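# Align the red-taped fader's knob with the tape line

## Task

Move only the fader that has red tape next to it, sliding its knob until it sits level with the mark drawn on the tape, then release it. The remaining faders must stay exactly where they were.

## Robot and tools

Robot: two arms, left_arm and right_arm, mounted on opposite sides of a table and facing each other. Each has six joints (waist, shoulder, elbow, wrist pitch, wrist yaw, wrist roll) plus a two-finger gripper. The names are labels only and do not match the left or right side of any picture.

Frame: every printed position and orientation uses one scene frame. Origin is the table centre, the table surface is at z = +0.020 m, +z is up, and left_arm's base sits on the +y side. Gripper fingers point along the gripper's +x axis and close along its y axis. end_effector_position is the spot between the finger pads, about 3 to 4 cm short of the fingertips, and its printed value may be off, more so when the arm is stretched far.

Tool execute_actions, argument "actions": a list holding zero or one item, plus optional "pictures" (true/false; images are included by default). An empty list just reports the current state. A wait is {"steps": N}, N up to 300, sending nothing new. A motion is {"rows": [...], "steps": N} with N from 1 to 15 (default 15), each step lasting 1/30 s. Each row drives one step; if there are fewer rows than steps, the final row repeats. A refused call moves nothing.

Row layout: always 14 numbers, each in [-1, 1], covering both arms even when one stays put. First 7 belong to left_arm: waist, shoulder, elbow, wrist pitch, wrist yaw, wrist roll, then gripper opening. Next 7 are the same for right_arm. The six joint values are offsets, not targets: they are added to the joint angles reported in the most recent result that listed them (before any such result, or for later calls in the same reply, to the angles at the start of the action). They are not cumulative from row to row. Scale: 1.0 equals 0.9615 rad for waist, shoulder and elbow, 1.713 rad for wrist pitch, 1.767 rad for wrist yaw, 1.728 rad for wrist roll. So a row of all zeros is not a pause; it pulls the arm back to the reference angles.

Joint ranges (rad): waist -3.054 to 3.054, shoulder 0.000 to 3.142, elbow 0.000 to 2.356, wrist pitch -1.571 to 1.571, wrist yaw -1.571 to 1.571, wrist roll -3.142 to 3.142. Asking a joint to exceed its range outward by more than 0.010 rad gets the call refused; true limits may differ by 0.010 rad either way, and overshooting requests get clipped, possibly reported as "joint sent to its limit". Missing that message does not prove there is room left.

Gripper opening is an absolute value: +1 fully open (pads 0.088 m apart), empty fingers touch near -0.80, and values down to -1 close no further. Closing fully takes at least about 0.5 s. grip_measured reports the actual opening on the same scale; to hold something, command a number well below it (lower squeezes harder, up to roughly 34 N per pad). Readings can be off by about 1 mm per gripper.

Motion limits: each joint's target is kept within a lead of its measured angle (0.211 rad for waist/shoulder/elbow, 0.213 wrist pitch, 0.267 wrist yaw, 0.228 wrist roll), and targets that would shift the gripper over 70 mm from where it is are shrunk. Large moves therefore take several calls. Friction may leave a joint short of its target or ignore tiny moves, so read Joint positions after each move. Arms keep heading for the last row's target while you think or wait, until they settle or a step is HELD.

Result lines: a state line per arm with position (m), quaternion wxyz, and velocities; Joint positions and Joint velocities per arm (six joints in rad and rad/s, then pad gap in m); joint torques (whole drive output, offset and noisy, not a clean contact sensor); grip_measured. "joint command not followed" means a clearance check altered some targets; HELD marks steps where your row was partly not sent. MOTOR HOT appears from 50 °C; at 95 °C an OVER-TEMPERATURE FAULT freezes that arm, and if it does not cool within 30 to 60 s it goes limp. A TORQUE FAULT (contact torque at the load limit: waist 17, shoulder 21.1, elbow 21, wrist pitch 5.55, wrist yaw 5.53, wrist roll 5.19 N m) halts that arm for 10 s and drops the rest of the call.

Tool zoom_image: "camera" is one of cam_head_left, cam_head_right, cam_high, cam_low, cam_left_wrist, cam_right_wrist (all 504x504), "region" is [x0, y0, x1, y1] in pixels from the top-left, at most 504 by 504. Useful for checking knob-to-line alignment.

Tool finished_scene: "scene" is the current scene number. Replying with no tool call ends everything.

Suggested order: look, pick the arm nearer the taped fader, bring the open or lightly closed fingers to the knob, slide it along its track in small steps, zoom to confirm alignment, open and lift away, then finish.

Avoid: bumping other faders, knocking anything off the table, letting the arms collide or press each other (mounts count), hard pushes or slams, and fast hard closes. Objects may occasionally be nudged by outside forces, so recheck before ending.

Each tool is called as name(argument=value, ...), one argument or row to a line, values as JSON.

## Session

execute_actions(
  actions=[],
)

Scene clock: 0.00 s of 4000.00 s.
left_arm: end_effector_position=(-0.2999, +0.2095, +0.3631) grip_measured=+0.838 end_effector_quat_wxyz=(+0.359, +0.113, -0.386, -0.842) end_effector_velocity=(-0.002, -0.000, -0.003) end_effector_angular_velocity=(+0.017, +0.007, -0.001) | right_arm: end_effector_position=(-0.0471, -0.1594, +0.4300) grip_measured=+0.851 end_effector_quat_wxyz=(+0.552, +0.023, -0.016, +0.833) end_effector_velocity=(-0.000, -0.001, +0.000) end_effector_angular_velocity=(+0.001, -0.008, +0.004)
Joint positions: left_arm=[-0.245  1.331  0.438  1.025  0.851  0.725  0.08 ] | right_arm=[ 0.007  0.858  0.658  0.258  0.001 -0.001  0.081]
Joint velocities: left_arm=[-0.007  0.002 -0.002 -0.007 -0.007 -0.007 -0.   ] | right_arm=[-0.002 -0.002  0.002 -0.007 -0.007 -0.007 -0.   ]
Joint torques (N m, as the arm reports them, + toward a larger angle): no reading
Heat: left arm: hottest shoulder 27 °C (+0.0 °C/min); right arm: hottest wrist roll 27 °C (+0.0 °C/min).

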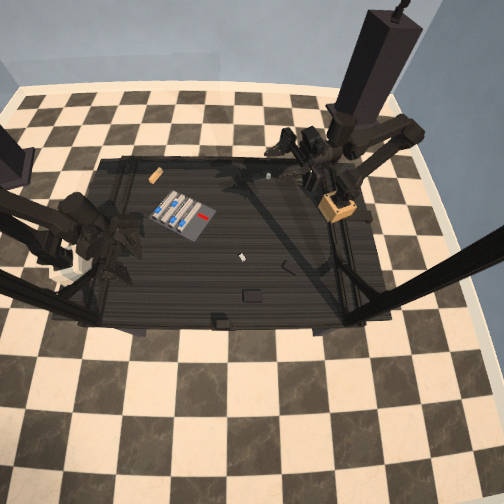

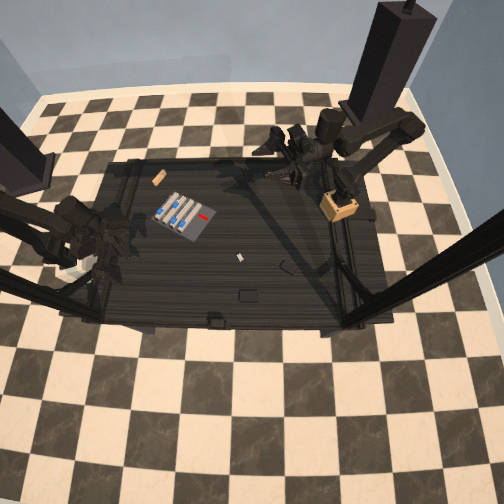

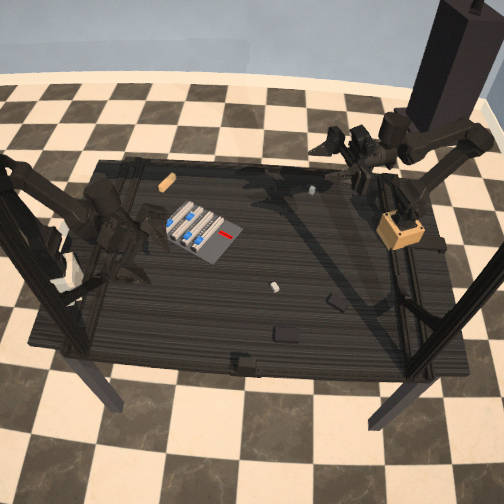

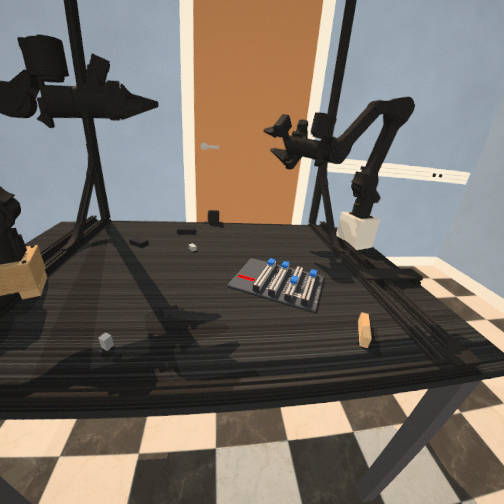

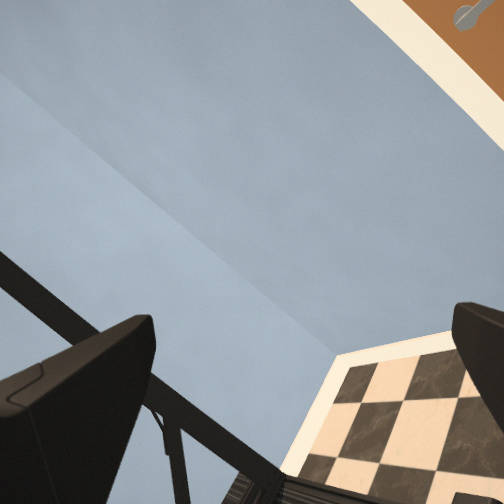

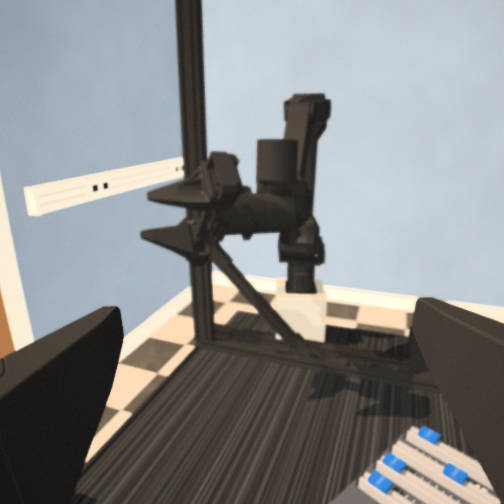

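zoom_image(
  camera="cam_high",
  region=[140, 170, 270, 290],
)

zoom_image(
  camera="cam_low",
  region=[210, 240, 340, 330],
)

Region (140, 170, 270, 290) of cam_high's 504x504 image, scaled by 3.877, with more detail than that image has; it fills the top 465 rows of this view, and the rest is white.

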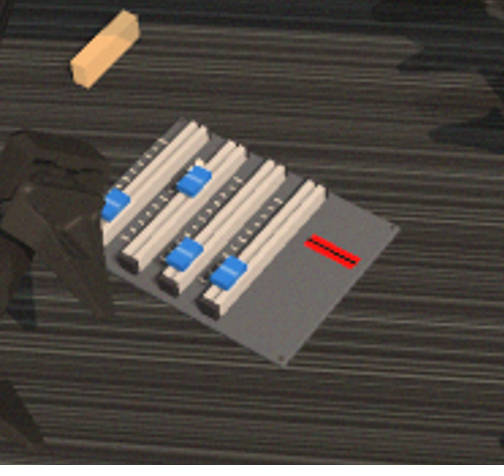

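Region (210, 240, 340, 330) of cam_low's 504x504 image, scaled by 3.877, with more detail than that image has; it fills the top 349 rows of this view, and the rest is white.

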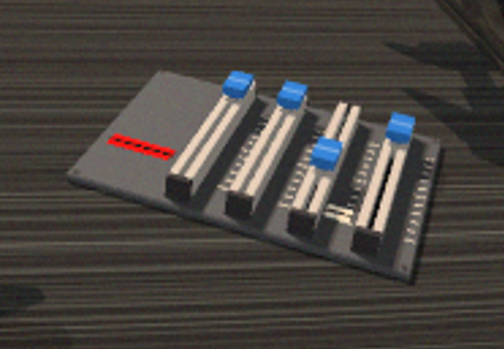

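execute_actions(
  actions=[
    {"rows":[[0.567,0.506,0.808,-0.947,-0.482,-0.42,0.5,0,0,0,0,0,0,0.85]]},
  ],
  pictures=false,
)

execute_actions(
  actions=[
    {"steps":75},
  ],
)

Scene clock: 43.40 s of 4000.00 s.
left_arm: end_effector_position=(-0.0616, +0.1073, +0.2875) grip_measured=+0.504 end_effector_quat_wxyz=(+0.714, +0.160, +0.035, -0.681) end_effector_velocity=(+0.551, +0.007, -0.161) end_effector_angular_velocity=(+0.780, +0.967, +2.086) | right_arm: end_effector_position=(-0.0471, -0.1594, +0.4300) grip_measured=+0.850 end_effector_quat_wxyz=(+0.552, +0.023, -0.016, +0.833) end_effector_velocity=(-0.000, -0.001, +0.000) end_effector_angular_velocity=(+0.001, -0.008, +0.004)
Joint positions: left_arm=[0.133 1.685 0.791 0.606 0.345 0.289 0.064] | right_arm=[ 0.007  0.858  0.658  0.258  0.001 -0.001  0.081]
Joint velocities: left_arm=[ 0.769  0.589  0.745 -0.945 -1.106 -0.96  -0.002] | right_arm=[-0.002 -0.002  0.002 -0.007 -0.007 -0.007 -0.   ]
Joint torques (N m, as the arm reports them, + toward a larger angle): left_arm=[ 0.66 -5.78  6.71  1.85 -0.06 -0.13] | right_arm=[-0.05 -1.87  6.36  1.81 -0.01 -0.01]
Heat: left arm: hottest elbow 30 °C (+4.1 °C/min); right arm: hottest elbow 30 °C (+4.1 °C/min).
Steps of this call (steps 1 to 90: nothing new was sent; then 39.90 s passed at rest; steps 91 to 105: all 15 steps of this action). Readings (joint positions):
91: left_arm=[-0.234 1.345 0.451 1.003 0.833 0.699] | right_arm=[0.007 0.858 0.658 0.258 0.001 -0.001]
92: left_arm=[-0.211 1.365 0.474 0.973 0.796 0.668] | right_arm=[0.007 0.858 0.658 0.258 0.001 -0.001]
94: left_arm=[-0.155 1.420 0.527 0.913 0.719 0.607] | right_arm=[0.007 0.858 0.658 0.258 0.001 -0.001]
98: left_arm=[-0.047 1.523 0.624 0.802 0.582 0.491] | right_arm=[0.007 0.858 0.658 0.258 0.001 -0.001]
105: the state above

Scene clock: 45.90 s of 4000.00 s.
left_arm: end_effector_position=(+0.0179, +0.2109, +0.2000) grip_measured=+0.500 end_effector_quat_wxyz=(+0.727, +0.265, +0.501, -0.387) end_effector_velocity=(+0.002, +0.005, -0.002) end_effector_angular_velocity=(+0.023, -0.012, +0.003) | right_arm: end_effector_position=(-0.0471, -0.1594, +0.4300) grip_measured=+0.850 end_effector_quat_wxyz=(+0.552, +0.023, -0.016, +0.833) end_effector_velocity=(+0.001, +0.000, -0.005) end_effector_angular_velocity=(-0.012, -0.029, -0.001)
Joint positions: left_arm=[ 0.299  1.808  1.2   -0.596  0.003  0.002  0.063] | right_arm=[ 0.007  0.858  0.658  0.258  0.001 -0.001  0.081]
Joint velocities: left_arm=[ 0.002 -0.002 -0.007 -0.007 -0.022  0.007 -0.   ] | right_arm=[-0.007 -0.002 -0.002 -0.022 -0.007 -0.022 -0.   ]
Joint torques (N m, as the arm reports them, + toward a larger angle): left_arm=[ 0.19 -6.55  6.36  0.75 -0.11 -0.1 ] | right_arm=[-0.04 -1.83  6.34  1.8   0.   -0.01]
Heat: left arm: hottest elbow 31 °C (+5.2 °C/min); right arm: hottest elbow 30 °C (+3.9 °C/min).
Steps of this call (steps 1 to 45: the robot went on to your last target; steps 46 to 75: nothing new was sent). Readings (joint positions):
1: left_arm=[0.158 1.704 0.818 0.572 0.303 0.253] | right_arm=[0.007 0.858 0.658 0.258 0.001 -0.001]
2: left_arm=[0.182 1.722 0.848 0.535 0.258 0.215] | right_arm=[0.007 0.858 0.658 0.258 0.001 -0.001]
4: left_arm=[0.226 1.756 0.924 0.442 0.161 0.134] | right_arm=[0.007 0.858 0.658 0.258 0.001 -0.001]
8: left_arm=[0.289 1.799 1.105 0.224 0.047 0.042] | right_arm=[0.007 0.858 0.658 0.258 0.001 -0.001]
75: the state above
All arms were judged still, so your last target was given up. Only a new action makes them travel on or press farther. Fingers that are still opening or closing keep moving.

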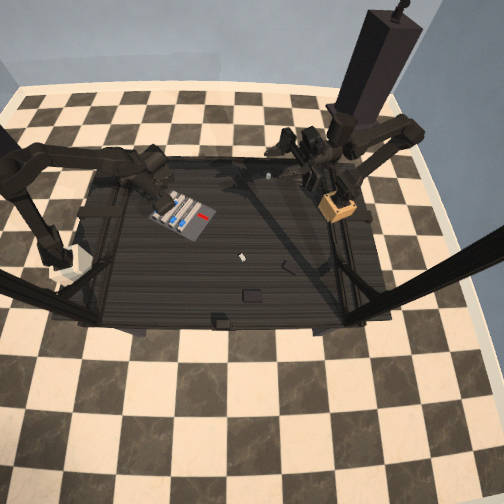

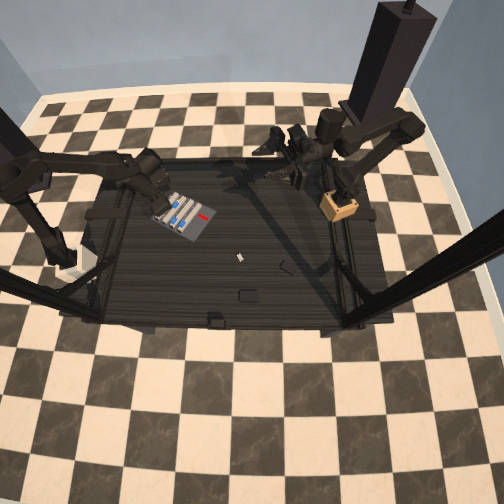

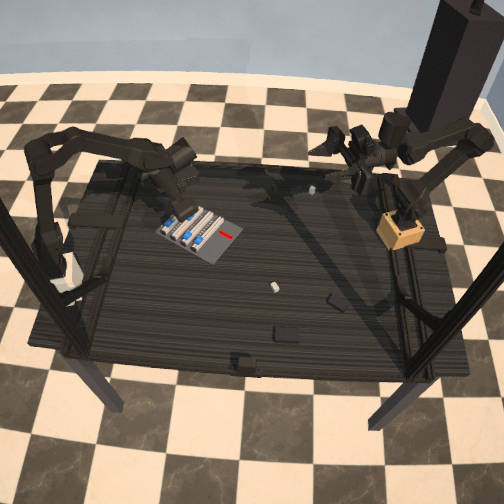

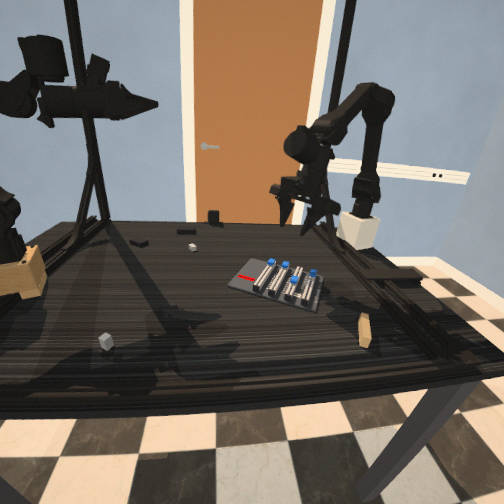

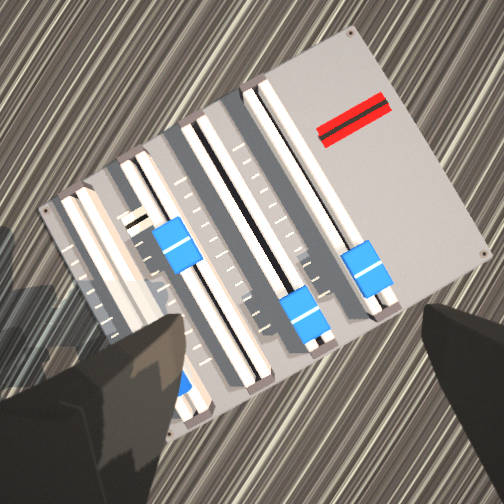

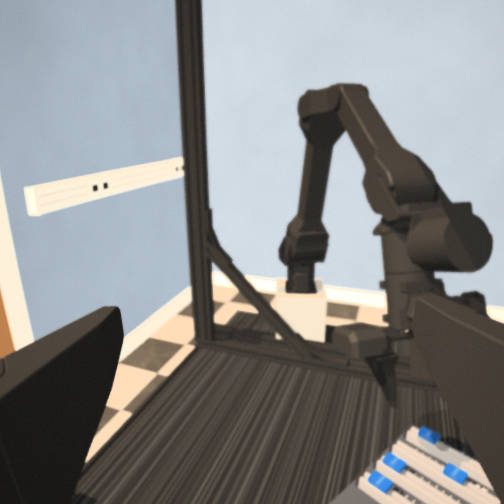

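execute_actions(
  actions=[
    {"rows":[[-0.04,0.08,0.07,-0.03,0,-0.12,0.3,0,0,0,0,0,0,0.85],[-0.08,0.16,0.14,-0.06,0,-0.24,0.1,0,0,0,0,0,0,0.85],[-0.12,0.315,0.228,-0.09,0,-0.368,-0.05,0,0,0,0,0,0,0.85]]},
  ],
  pictures=false,
)

execute_actions(
  actions=[
    {"steps":30},
  ],
)

Scene clock: 69.77 s of 4000.00 s.
left_arm: end_effector_position=(-0.0165, +0.1779, +0.1373) grip_measured=-0.041 end_effector_quat_wxyz=(+0.714, +0.135, +0.657, -0.202) end_effector_velocity=(+0.020, -0.038, +0.035) end_effector_angular_velocity=(-0.124, -0.041, +0.224) | right_arm: end_effector_position=(-0.0471, -0.1594, +0.4300) grip_measured=+0.850 end_effector_quat_wxyz=(+0.552, +0.023, -0.016, +0.833) end_effector_velocity=(+0.000, -0.001, -0.001) end_effector_angular_velocity=(+0.001, -0.008, +0.004)
Joint positions: left_arm=[ 0.183  2.1    1.399 -0.746  0.002 -0.609  0.037] | right_arm=[ 0.007  0.858  0.658  0.258  0.001 -0.001  0.081]
Joint velocities: left_arm=[-0.002 -0.002  0.134 -0.007 -0.007 -0.227 -0.004] | right_arm=[-0.002 -0.007 -0.002 -0.007 -0.007 -0.007 -0.   ]
Joint torques (N m, as the arm reports them, + toward a larger angle): left_arm=[ 0.14 -7.87  5.39  0.23  0.01 -0.09] | right_arm=[-0.06 -1.84  6.39  1.81 -0.01 -0.01]
Heat: left arm: hottest elbow 33 °C (+5.0 °C/min); right arm: hottest wrist pitch 31 °C (+4.0 °C/min).
Steps of this call (steps 1 to 90: nothing new was sent; then 20.37 s passed at rest; steps 91 to 105: all 15 steps of this action). Readings (joint positions):
91: left_arm=[0.296 1.819 1.210 -0.612 0.002 -0.049] | right_arm=[0.007 0.858 0.658 0.258 0.001 -0.001]
92: left_arm=[0.287 1.841 1.235 -0.638 0.001 -0.109] | right_arm=[0.007 0.858 0.658 0.258 0.001 -0.001]
94: left_arm=[0.251 1.927 1.318 -0.679 -0.000 -0.225] | right_arm=[0.007 0.858 0.658 0.258 0.001 -0.001]
98: left_arm=[0.190 2.059 1.383 -0.730 0.002 -0.455] | right_arm=[0.007 0.858 0.658 0.258 0.001 -0.001]
105: the state above

Scene clock: 70.77 s of 4000.00 s.
left_arm: end_effector_position=(-0.0157, +0.1765, +0.1389) grip_measured=-0.050 end_effector_quat_wxyz=(+0.716, +0.126, +0.658, -0.195) end_effector_velocity=(+0.000, -0.000, +0.001) end_effector_angular_velocity=(+0.006, -0.006, -0.009) | right_arm: end_effector_position=(-0.0471, -0.1594, +0.4300) grip_measured=+0.850 end_effector_quat_wxyz=(+0.552, +0.023, -0.016, +0.833) end_effector_velocity=(-0.002, -0.001, +0.000) end_effector_angular_velocity=(+0.001, -0.009, +0.019)
Joint positions: left_arm=[ 0.183  2.1    1.406 -0.749  0.002 -0.63   0.037] | right_arm=[ 0.007  0.858  0.658  0.258  0.001 -0.001  0.081]
Joint velocities: left_arm=[-0.002  0.002  0.007 -0.007 -0.007  0.007 -0.   ] | right_arm=[-0.002 -0.002  0.002 -0.007 -0.022 -0.007 -0.   ]
Joint torques (N m, as the arm reports them, + toward a larger angle): left_arm=[ 0.09 -7.64  5.51  0.3   0.01 -0.1 ] | right_arm=[-0.05 -1.84  6.38  1.81 -0.01 -0.01]
Heat: left arm: hottest elbow 33 °C (+5.0 °C/min); right arm: hottest elbow 31 °C (+4.0 °C/min).
Steps of this call (steps 1 to 30: the robot went on to your last target). Readings (joint positions):
1: left_arm=[0.183 2.100 1.403 -0.746 0.002 -0.614] | right_arm=[0.007 0.858 0.658 0.258 0.001 -0.001]
2: left_arm=[0.183 2.100 1.406 -0.746 0.002 -0.618] | right_arm=[0.007 0.858 0.658 0.258 0.001 -0.001]
4: left_arm=[0.183 2.100 1.406 -0.748 0.002 -0.624] | right_arm=[0.007 0.858 0.658 0.258 0.001 -0.001]
8: left_arm=[0.183 2.100 1.406 -0.749 0.002 -0.628] | right_arm=[0.007 0.858 0.658 0.258 0.001 -0.001]
30: the state above
All arms were judged still, so your last target was given up. Only a new action makes them travel on or press farther. Fingers that are still opening or closing keep moving.

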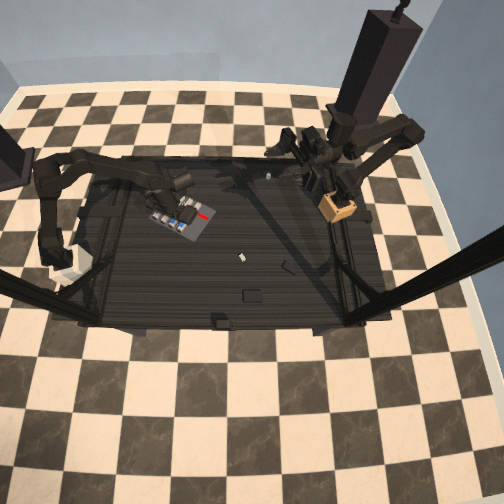

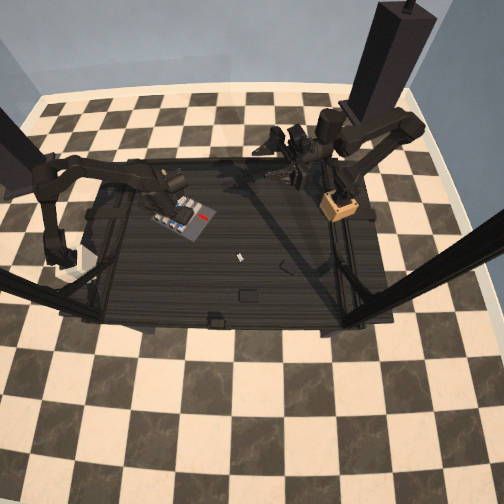

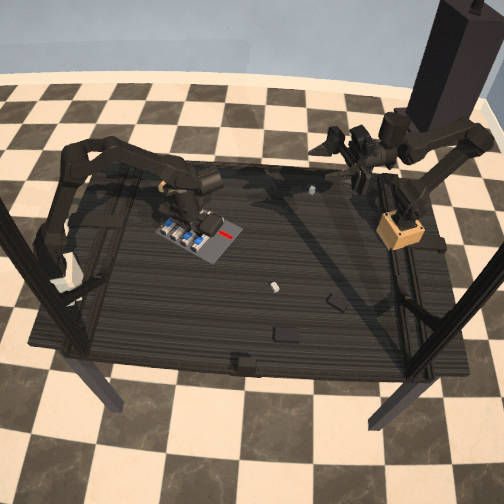

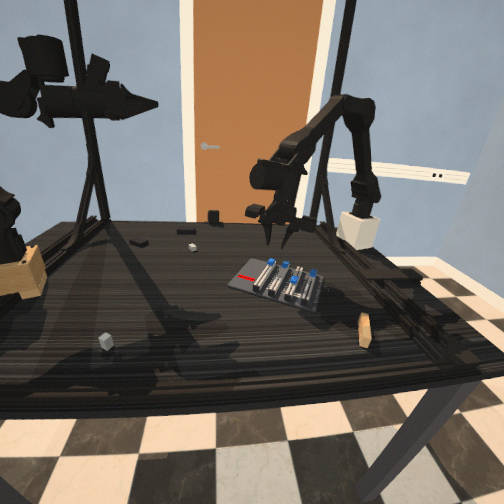

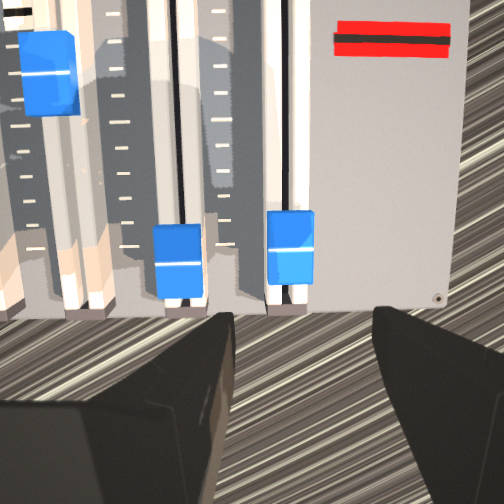

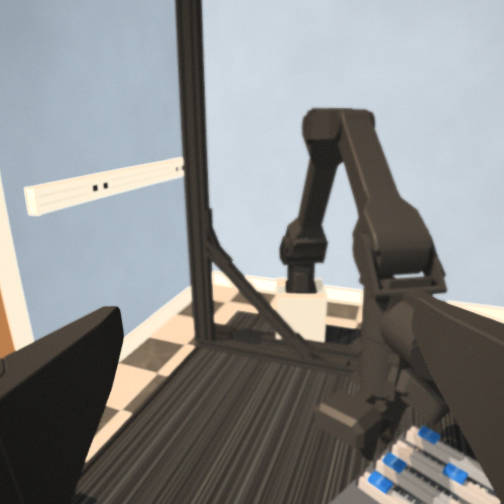

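execute_actions(
  actions=[
    {"rows":[[-0.01,-0.004,-0.02,0.01,0,-0.005,-0.3,0,0,0,0,0,0,0.85],[-0.02,-0.008,-0.05,0.025,0,-0.01,-0.4,0,0,0,0,0,0,0.85],[-0.03,-0.012,-0.08,0.04,0,-0.015,-0.5,0,0,0,0,0,0,0.85],[-0.04,-0.016,-0.11,0.055,0,-0.02,-0.6,0,0,0,0,0,0,0.85],[-0.05,-0.02,-0.14,0.07,0,-0.027,-0.7,0,0,0,0,0,0,0.85],[-0.056,-0.024,-0.165,0.082,0,-0.033,-0.78,0,0,0,0,0,0,0.85],[-0.057,-0.027,-0.185,0.092,0,-0.033,-0.8,0,0,0,0,0,0,0.85]]},
  ],
  pictures=false,
)

execute_actions(
  actions=[
    {"steps":15},
  ],
)

zoom_image(
  camera="cam_low",
  region=[220, 210, 340, 320],
)

Scene clock: 89.63 s of 4000.00 s.
left_arm: end_effector_position=(-0.0449, +0.1887, +0.1041) grip_measured=-0.782 end_effector_quat_wxyz=(+0.712, +0.127, +0.662, -0.194) end_effector_velocity=(+0.005, -0.011, +0.014) end_effector_angular_velocity=(-0.062, -0.035, +0.006) | right_arm: end_effector_position=(-0.0471, -0.1594, +0.4299) grip_measured=+0.850 end_effector_quat_wxyz=(+0.552, +0.023, -0.016, +0.833) end_effector_velocity=(-0.000, -0.000, -0.002) end_effector_angular_velocity=(-0.004, -0.010, +0.004)
Joint positions: left_arm=[ 0.13   2.096  1.241 -0.598  0.002 -0.682  0.001] | right_arm=[ 0.007  0.858  0.657  0.258  0.001 -0.001  0.081]
Joint velocities: left_arm=[-0.002 -0.037 -0.002  0.037 -0.007 -0.007 -0.009] | right_arm=[-0.002 -0.002 -0.002 -0.007 -0.007 -0.007 -0.   ]
Joint torques (N m, as the arm reports them, + toward a larger angle): left_arm=[ -0.08 -10.56   2.88   0.48  -0.02  -0.09] | right_arm=[-0.04 -1.83  6.35  1.81 -0.01 -0.02]
Heat: left arm: hottest shoulder 34 °C (+4.0 °C/min); right arm: hottest wrist pitch 32 °C (+3.0 °C/min).
Steps of this call (steps 1 to 90: nothing new was sent; then 15.37 s passed at rest; steps 91 to 105: all 15 steps of this action). Readings (joint positions):
91: left_arm=[0.183 2.100 1.407 -0.748 0.002 -0.632] | right_arm=[0.007 0.858 0.657 0.258 0.001 -0.001]
92: left_arm=[0.181 2.100 1.401 -0.736 0.002 -0.635] | right_arm=[0.007 0.858 0.657 0.258 0.001 -0.001]
94: left_arm=[0.173 2.100 1.376 -0.702 0.003 -0.645] | right_arm=[0.007 0.858 0.657 0.258 0.001 -0.001]
98: left_arm=[0.142 2.099 1.287 -0.636 0.003 -0.671] | right_arm=[0.007 0.858 0.657 0.258 0.001 -0.001]
105: the state above

Scene clock: 90.13 s of 4000.00 s.
left_arm: end_effector_position=(-0.0448, +0.1885, +0.1044) grip_measured=-0.794 end_effector_quat_wxyz=(+0.713, +0.126, +0.662, -0.195) end_effector_velocity=(+0.001, +0.004, -0.003) end_effector_angular_velocity=(+0.024, -0.012, +0.007) | right_arm: end_effector_position=(-0.0471, -0.1594, +0.4299) grip_measured=+0.850 end_effector_quat_wxyz=(+0.552, +0.023, -0.016, +0.833) end_effector_velocity=(+0.000, -0.002, +0.002) end_effector_angular_velocity=(-0.000, +0.007, +0.005)
Joint positions: left_arm=[ 0.13   2.094  1.238 -0.593  0.002 -0.684  0.   ] | right_arm=[ 0.007  0.858  0.657  0.258  0.001 -0.001  0.081]
Joint velocities: left_arm=[-0.002  0.007 -0.002 -0.007 -0.022 -0.007 -0.   ] | right_arm=[-0.002 -0.007  0.002 -0.007 -0.007  0.007 -0.   ]
Joint torques (N m, as the arm reports them, + toward a larger angle): left_arm=[ -0.13 -10.54   2.99   0.54  -0.01  -0.1 ] | right_arm=[-0.02 -1.86  6.38  1.81 -0.01 -0.01]
Heat: left arm: hottest shoulder 34 °C (+4.1 °C/min); right arm: hottest wrist pitch 32 °C (+3.0 °C/min).
Steps of this call (steps 1 to 15: the robot went on to your last target). Readings (joint positions):
1: left_arm=[0.130 2.095 1.241 -0.597 0.002 -0.683] | right_arm=[0.007 0.858 0.657 0.258 0.001 -0.001]
2: left_arm=[0.130 2.094 1.241 -0.596 0.002 -0.683] | right_arm=[0.007 0.858 0.657 0.258 0.001 -0.001]
4: left_arm=[0.130 2.094 1.240 -0.594 0.002 -0.683] | right_arm=[0.007 0.858 0.657 0.258 0.001 -0.001]
8: left_arm=[0.130 2.094 1.239 -0.594 0.002 -0.683] | right_arm=[0.007 0.858 0.657 0.258 0.001 -0.001]
15: the state above
All arms were judged still, so your last target was given up. Only a new action makes them travel on or press farther. Fingers that are still opening or closing keep moving.

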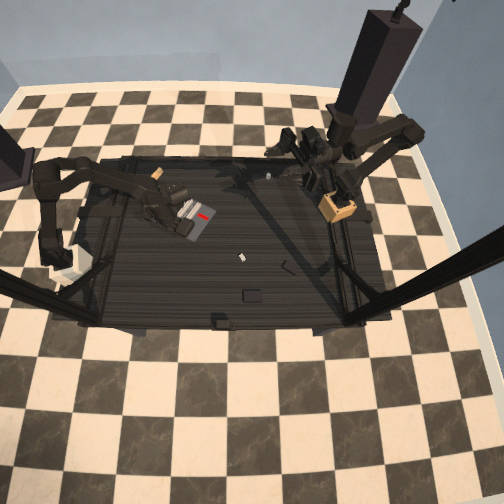

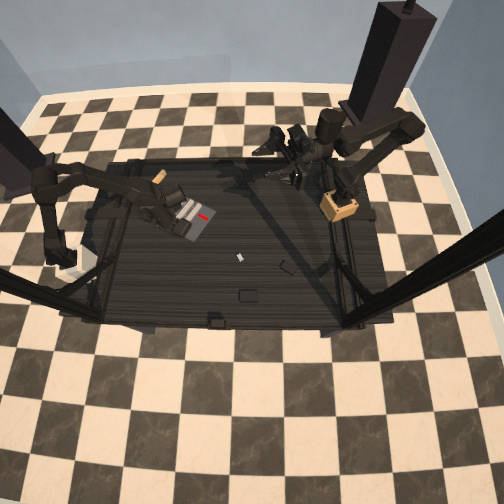

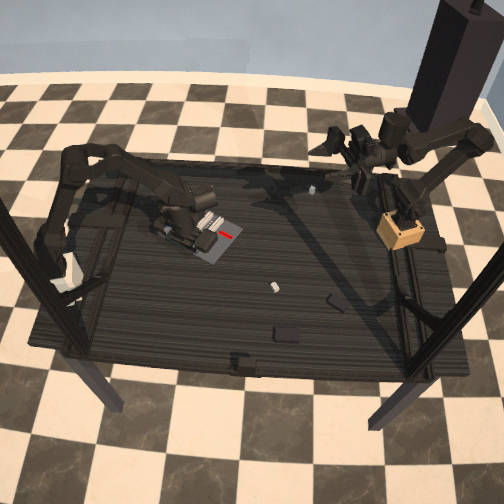

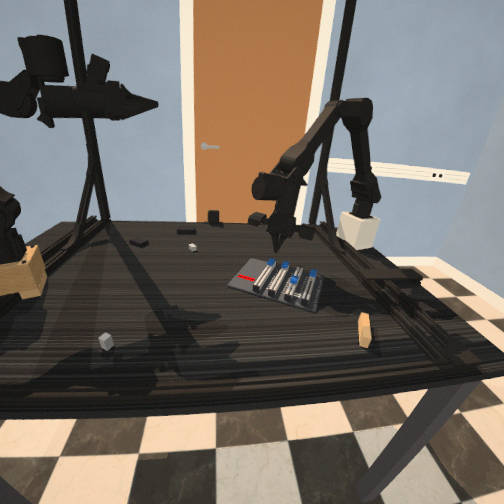

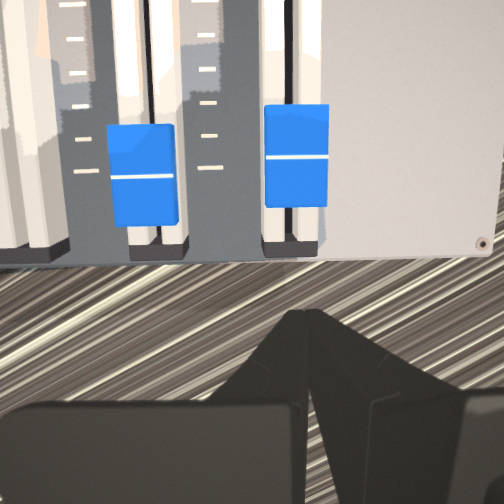

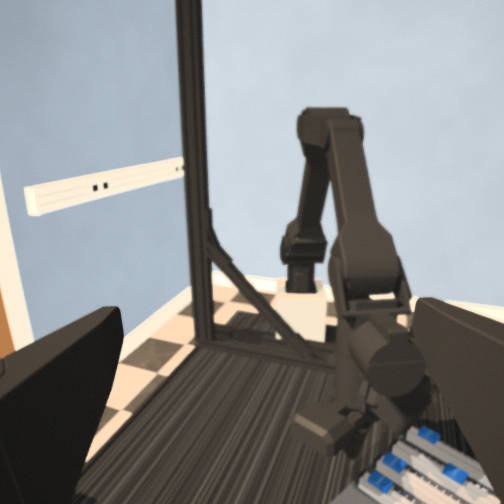

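Region (220, 210, 340, 320) of cam_low's 504x504 image, scaled by 4.200, with more detail than that image has; it fills the top 462 rows of this view, and the rest is white.

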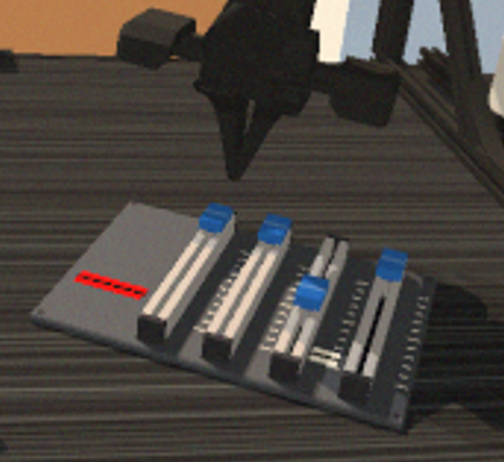

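execute_actions(
  actions=[
    {"rows":[[0.004,0.012,0.015,0.003,0,0.002,-0.85,0,0,0,0,0,0,0.85],[0.008,0.025,0.025,0.006,0,0.004,-0.85,0,0,0,0,0,0,0.85],[0.012,0.04,0.032,0.01,0,0.006,-0.85,0,0,0,0,0,0,0.85],[0.016,0.055,0.04,0.013,0,0.009,-0.85,0,0,0,0,0,0,0.85],[0.021,0.07,0.047,0.017,0,0.012,-0.85,0,0,0,0,0,0,0.85],[0.026,0.089,0.057,0.021,0,0.015,-0.85,0,0,0,0,0,0,0.85]]},
  ],
  pictures=false,
)

execute_actions(
  actions=[
    {"steps":15},
  ],
)

zoom_image(
  camera="cam_low",
  region=[220, 210, 340, 320],
)

Scene clock: 115.33 s of 4000.00 s.
left_arm: end_effector_position=(-0.0321, +0.1814, +0.0886) grip_measured=-0.794 end_effector_quat_wxyz=(+0.714, +0.125, +0.660, -0.195) end_effector_velocity=(+0.004, -0.018, +0.008) end_effector_angular_velocity=(-0.054, -0.017, -0.001) | right_arm: end_effector_position=(-0.0471, -0.1594, +0.4299) grip_measured=+0.850 end_effector_quat_wxyz=(+0.552, +0.023, -0.016, +0.833) end_effector_velocity=(+0.001, +0.001, -0.003) end_effector_angular_velocity=(-0.008, -0.012, -0.000)
Joint positions: left_arm=[ 0.152  2.163  1.277 -0.56   0.002 -0.662  0.   ] | right_arm=[ 0.007  0.858  0.657  0.258  0.001 -0.001  0.081]
Joint velocities: left_arm=[-0.007  0.002  0.037  0.022  0.007 -0.007  0.   ] | right_arm=[-0.007  0.002 -0.002 -0.007 -0.007 -0.007  0.   ]
Joint torques (N m, as the arm reports them, + toward a larger angle): left_arm=[ 0.28 -7.18  5.1   0.51 -0.03  0.1 ] | right_arm=[-0.03 -1.83  6.38  1.81 -0.01 -0.01]
Heat: left arm: hottest shoulder 40 °C (+8.1 °C/min); right arm: hottest wrist pitch 32 °C (+2.0 °C/min).
Steps of this call (steps 1 to 90: nothing new was sent; then 21.70 s passed at rest; steps 91 to 105: all 15 steps of this action). Readings (joint positions):
91: left_arm=[0.130 2.093 1.238 -0.592 0.002 -0.684] | right_arm=[0.007 0.858 0.657 0.258 0.001 -0.001]
92: left_arm=[0.130 2.093 1.238 -0.591 0.002 -0.684] | right_arm=[0.007 0.858 0.657 0.258 0.001 -0.001]
94: left_arm=[0.132 2.101 1.244 -0.585 0.002 -0.681] | right_arm=[0.007 0.858 0.657 0.258 0.001 -0.001]
98: left_arm=[0.145 2.142 1.271 -0.565 0.002 -0.668] | right_arm=[0.007 0.858 0.657 0.258 0.001 -0.001]
105: the state above

Scene clock: 115.83 s of 4000.00 s.
left_arm: end_effector_position=(-0.0317, +0.1806, +0.0887) grip_measured=-0.794 end_effector_quat_wxyz=(+0.715, +0.125, +0.660, -0.196) end_effector_velocity=(+0.003, +0.004, -0.002) end_effector_angular_velocity=(+0.020, -0.013, +0.012) | right_arm: end_effector_position=(-0.0471, -0.1594, +0.4299) grip_measured=+0.850 end_effector_quat_wxyz=(+0.552, +0.023, -0.016, +0.833) end_effector_velocity=(-0.001, -0.001, -0.005) end_effector_angular_velocity=(-0.017, -0.016, +0.014)
Joint positions: left_arm=[ 0.152  2.165  1.28  -0.559  0.002 -0.661  0.   ] | right_arm=[ 0.007  0.858  0.657  0.258  0.001 -0.001  0.081]
Joint velocities: left_arm=[ 0.002  0.002 -0.002 -0.007 -0.022 -0.007 -0.   ] | right_arm=[-0.007 -0.002 -0.002 -0.022 -0.022 -0.007 -0.   ]
Joint torques (N m, as the arm reports them, + toward a larger angle): left_arm=[ 0.29 -7.16  5.05  0.54 -0.03  0.12] | right_arm=[-0.04 -1.85  6.36  1.81 -0.01 -0.01]
Heat: left arm: hottest shoulder 39 °C (+7.0 °C/min); right arm: hottest wrist pitch 32 °C (+2.0 °C/min).
Steps of this call (steps 1 to 15: the robot went on to your last target). Readings (joint positions):
1: left_arm=[0.152 2.163 1.279 -0.559 0.002 -0.662] | right_arm=[0.007 0.858 0.657 0.258 0.001 -0.001]
2: left_arm=[0.152 2.163 1.279 -0.559 0.002 -0.662] | right_arm=[0.007 0.858 0.657 0.258 0.001 -0.001]
4: left_arm=[0.152 2.163 1.280 -0.559 0.002 -0.662] | right_arm=[0.007 0.858 0.657 0.258 0.001 -0.001]
8: left_arm=[0.152 2.165 1.280 -0.559 0.002 -0.661] | right_arm=[0.007 0.858 0.657 0.258 0.001 -0.001]
15: the state above
All arms were judged still, so your last target was given up. Only a new action makes them travel on or press farther. Fingers that are still opening or closing keep moving.

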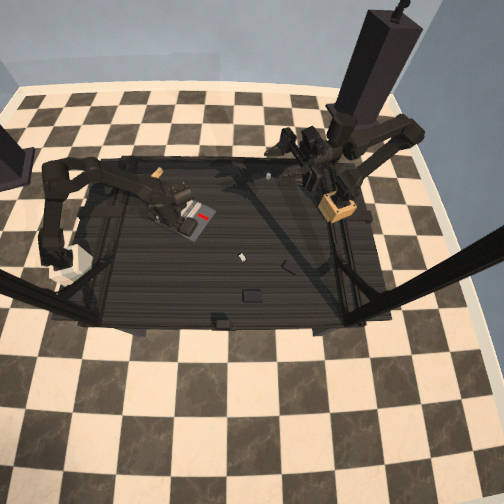

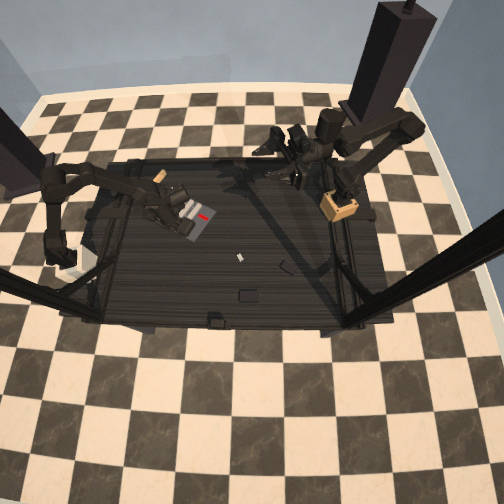

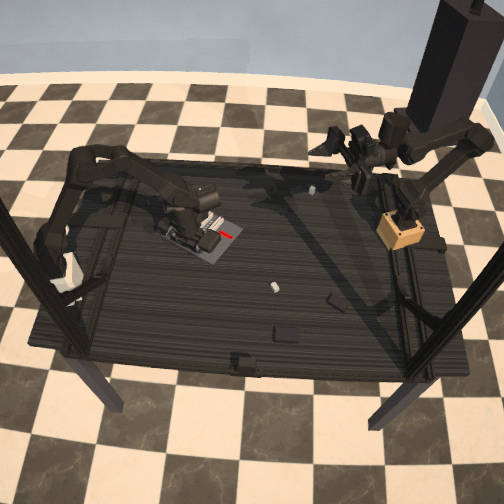

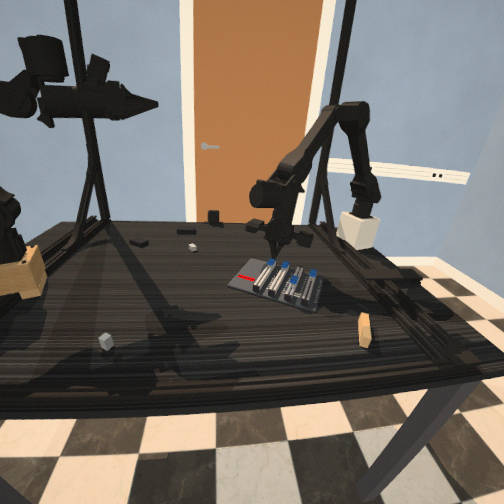

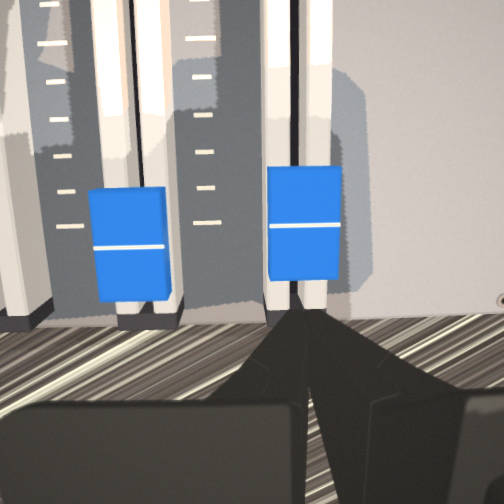

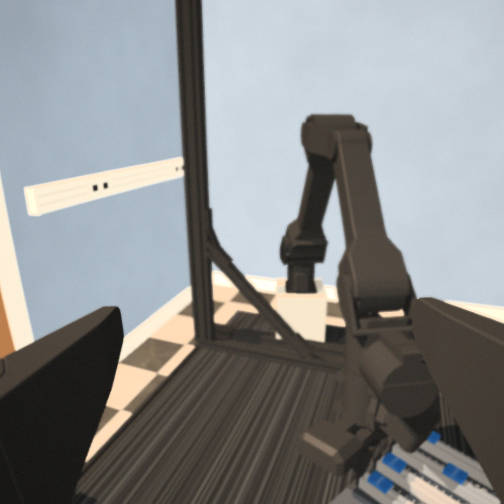

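Region (220, 210, 340, 320) of cam_low's 504x504 image, scaled by 4.200, with more detail than that image has; it fills the top 462 rows of this view, and the rest is white.

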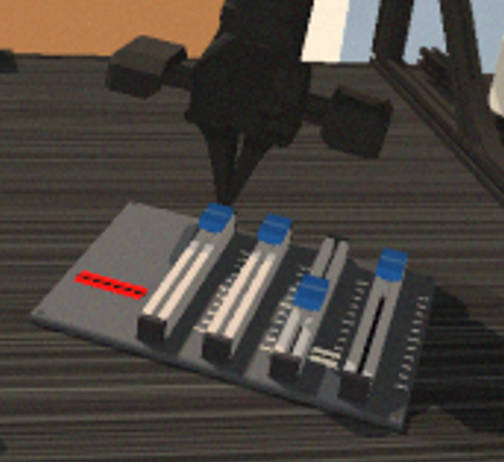

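execute_actions(
  actions=[
    {"rows":[[0.006,0.022,0.024,-0.004,0,0.003,-0.85,0,0,0,0,0,0,0.85],[0.01,0.029,0.035,-0.007,0,0.005,-0.85,0,0,0,0,0,0,0.85],[0.014,0.036,0.046,-0.009,0,0.007,-0.85,0,0,0,0,0,0,0.85],[0.017,0.042,0.057,-0.012,0,0.009,-0.85,0,0,0,0,0,0,0.85],[0.021,0.049,0.067,-0.015,0,0.011,-0.85,0,0,0,0,0,0,0.85],[0.024,0.055,0.078,-0.017,0,0.013,-0.85,0,0,0,0,0,0,0.85],[0.028,0.061,0.089,-0.02,0,0.015,-0.85,0,0,0,0,0,0,0.85],[0.031,0.068,0.1,-0.023,0,0.017,-0.85,0,0,0,0,0,0,0.85],[0.035,0.074,0.111,-0.025,0,0.019,-0.85,0,0,0,0,0,0,0.85],[0.038,0.08,0.122,-0.028,0,0.021,-0.85,0,0,0,0,0,0,0.85],[0.042,0.087,0.133,-0.031,0,0.023,-0.85,0,0,0,0,0,0,0.85],[0.045,0.093,0.143,-0.033,0,0.025,-0.85,0,0,0,0,0,0,0.85],[0.049,0.099,0.154,-0.036,0,0.027,-0.85,0,0,0,0,0,0,0.85],[0.052,0.106,0.165,-0.038,0,0.029,-0.85,0,0,0,0,0,0,0.85],[0.056,0.112,0.176,-0.041,0,0.031,-0.85,0,0,0,0,0,0,0.85]]},
  ],
  pictures=false,
)

execute_actions(
  actions=[
    {"steps":20},
  ],
)

Scene clock: 131.33 s of 4000.00 s.
left_arm: end_effector_position=(-0.0109, +0.1682, +0.0889) grip_measured=-0.794 end_effector_quat_wxyz=(+0.711, +0.129, +0.663, -0.196) end_effector_velocity=(+0.060, -0.030, +0.003) end_effector_angular_velocity=(+0.006, -0.019, -0.018) | right_arm: end_effector_position=(-0.0471, -0.1594, +0.4299) grip_measured=+0.850 end_effector_quat_wxyz=(+0.552, +0.023, -0.016, +0.833) end_effector_velocity=(-0.001, +0.000, -0.001) end_effector_angular_velocity=(-0.004, -0.010, +0.004)
Joint positions: left_arm=[ 0.187  2.234  1.404 -0.624  0.011 -0.621  0.   ] | right_arm=[ 0.007  0.858  0.657  0.258  0.001 -0.001  0.081]
Joint velocities: left_arm=[ 0.09   0.164  0.305 -0.139 -0.007  0.11  -0.   ] | right_arm=[-0.002  0.002  0.002 -0.007 -0.007 -0.007 -0.   ]
Joint torques (N m, as the arm reports them, + toward a larger angle): left_arm=[ 0.96 -7.02  5.59  1.04 -0.32  0.11] | right_arm=[-0.04 -1.84  6.36  1.8   0.   -0.01]
Heat: left arm: hottest shoulder 38 °C (+5.0 °C/min); right arm: hottest wrist pitch 33 °C (+2.0 °C/min).
Steps of this call (steps 1 to 90: nothing new was sent; then 12.00 s passed at rest; steps 91 to 105: all 15 steps of this action). Readings (joint positions):
91: left_arm=[0.152 2.166 1.282 -0.559 0.002 -0.661] | right_arm=[0.007 0.858 0.657 0.258 0.001 -0.001]
92: left_arm=[0.152 2.169 1.285 -0.562 0.002 -0.660] | right_arm=[0.007 0.858 0.657 0.258 0.001 -0.001]
94: left_arm=[0.155 2.176 1.298 -0.573 0.005 -0.656] | right_arm=[0.007 0.858 0.657 0.258 0.001 -0.001]
98: left_arm=[0.165 2.195 1.333 -0.589 0.008 -0.645] | right_arm=[0.007 0.858 0.657 0.258 0.001 -0.001]
105: the state above

Scene clock: 132.00 s of 4000.00 s.
left_arm: end_effector_position=(-0.0044, +0.1648, +0.0891) grip_measured=-0.794 end_effector_quat_wxyz=(+0.712, +0.128, +0.662, -0.197) end_effector_velocity=(-0.002, -0.004, +0.002) end_effector_angular_velocity=(-0.015, +0.001, -0.001) | right_arm: end_effector_position=(-0.0471, -0.1594, +0.4299) grip_measured=+0.850 end_effector_quat_wxyz=(+0.552, +0.023, -0.016, +0.833) end_effector_velocity=(-0.000, -0.000, -0.005) end_effector_angular_velocity=(-0.017, -0.016, +0.004)
Joint positions: left_arm=[ 0.196  2.251  1.434 -0.634  0.011 -0.611  0.   ] | right_arm=[ 0.007  0.858  0.657  0.258  0.001 -0.001  0.081]
Joint velocities: left_arm=[-0.007 -0.002  0.002  0.007  0.007 -0.007 -0.   ] | right_arm=[-0.002 -0.002 -0.002 -0.022 -0.007 -0.007 -0.   ]
Joint torques (N m, as the arm reports them, + toward a larger angle): left_arm=[ 0.85 -7.03  5.38  0.79 -0.28  0.12] | right_arm=[-0.05 -1.85  6.36  1.81 -0.01 -0.01]
Heat: left arm: hottest shoulder 38 °C (+4.1 °C/min); right arm: hottest wrist pitch 33 °C (+2.0 °C/min).
Steps of this call (steps 1 to 20: the robot went on to your last target). Readings (joint positions):
1: left_arm=[0.189 2.239 1.412 -0.627 0.011 -0.619] | right_arm=[0.007 0.858 0.657 0.258 0.001 -0.001]
2: left_arm=[0.192 2.242 1.419 -0.628 0.011 -0.617] | right_arm=[0.007 0.858 0.657 0.258 0.001 -0.001]
4: left_arm=[0.195 2.247 1.427 -0.630 0.011 -0.614] | right_arm=[0.007 0.858 0.657 0.258 0.001 -0.001]
8: left_arm=[0.196 2.250 1.432 -0.633 0.011 -0.612] | right_arm=[0.007 0.858 0.657 0.258 0.001 -0.001]
20: the state above

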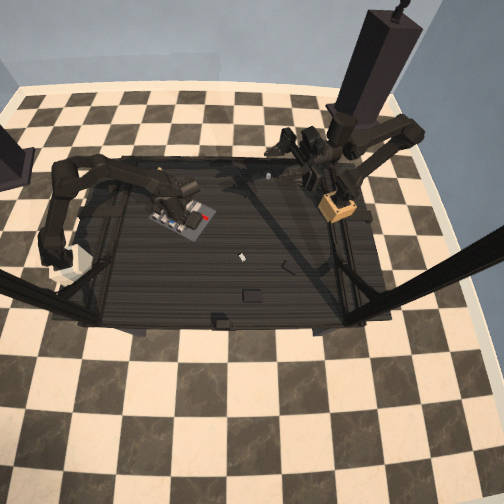

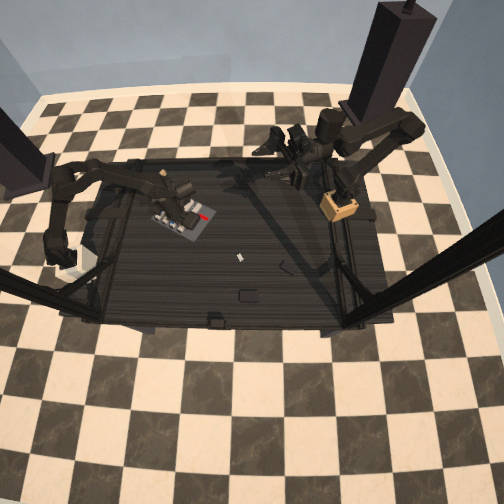

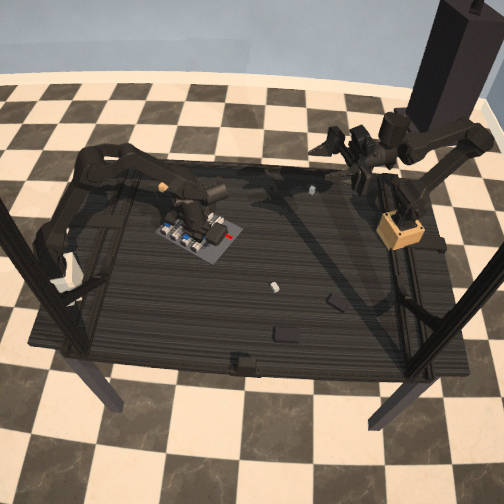

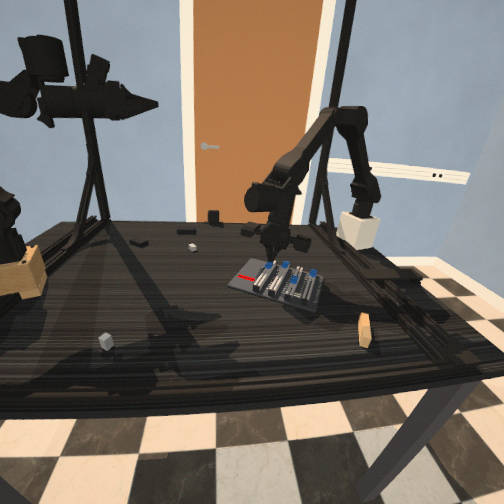

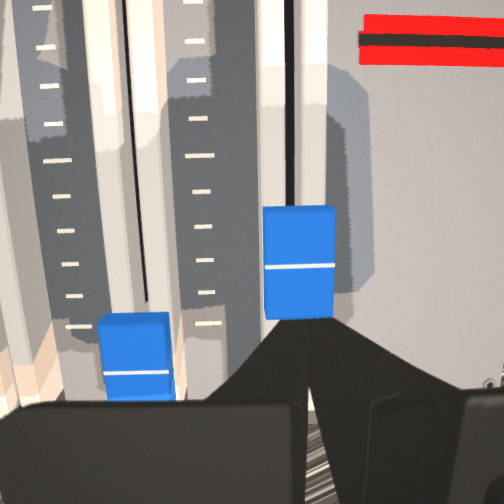

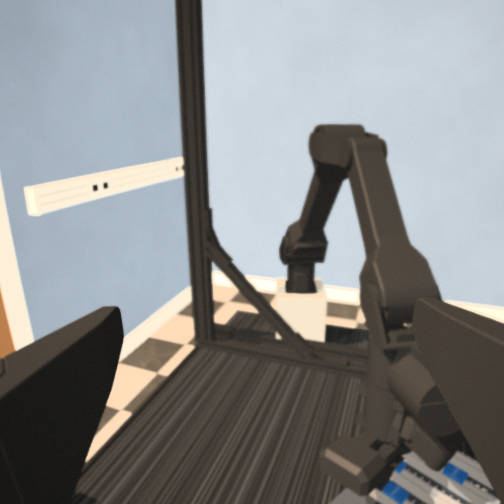

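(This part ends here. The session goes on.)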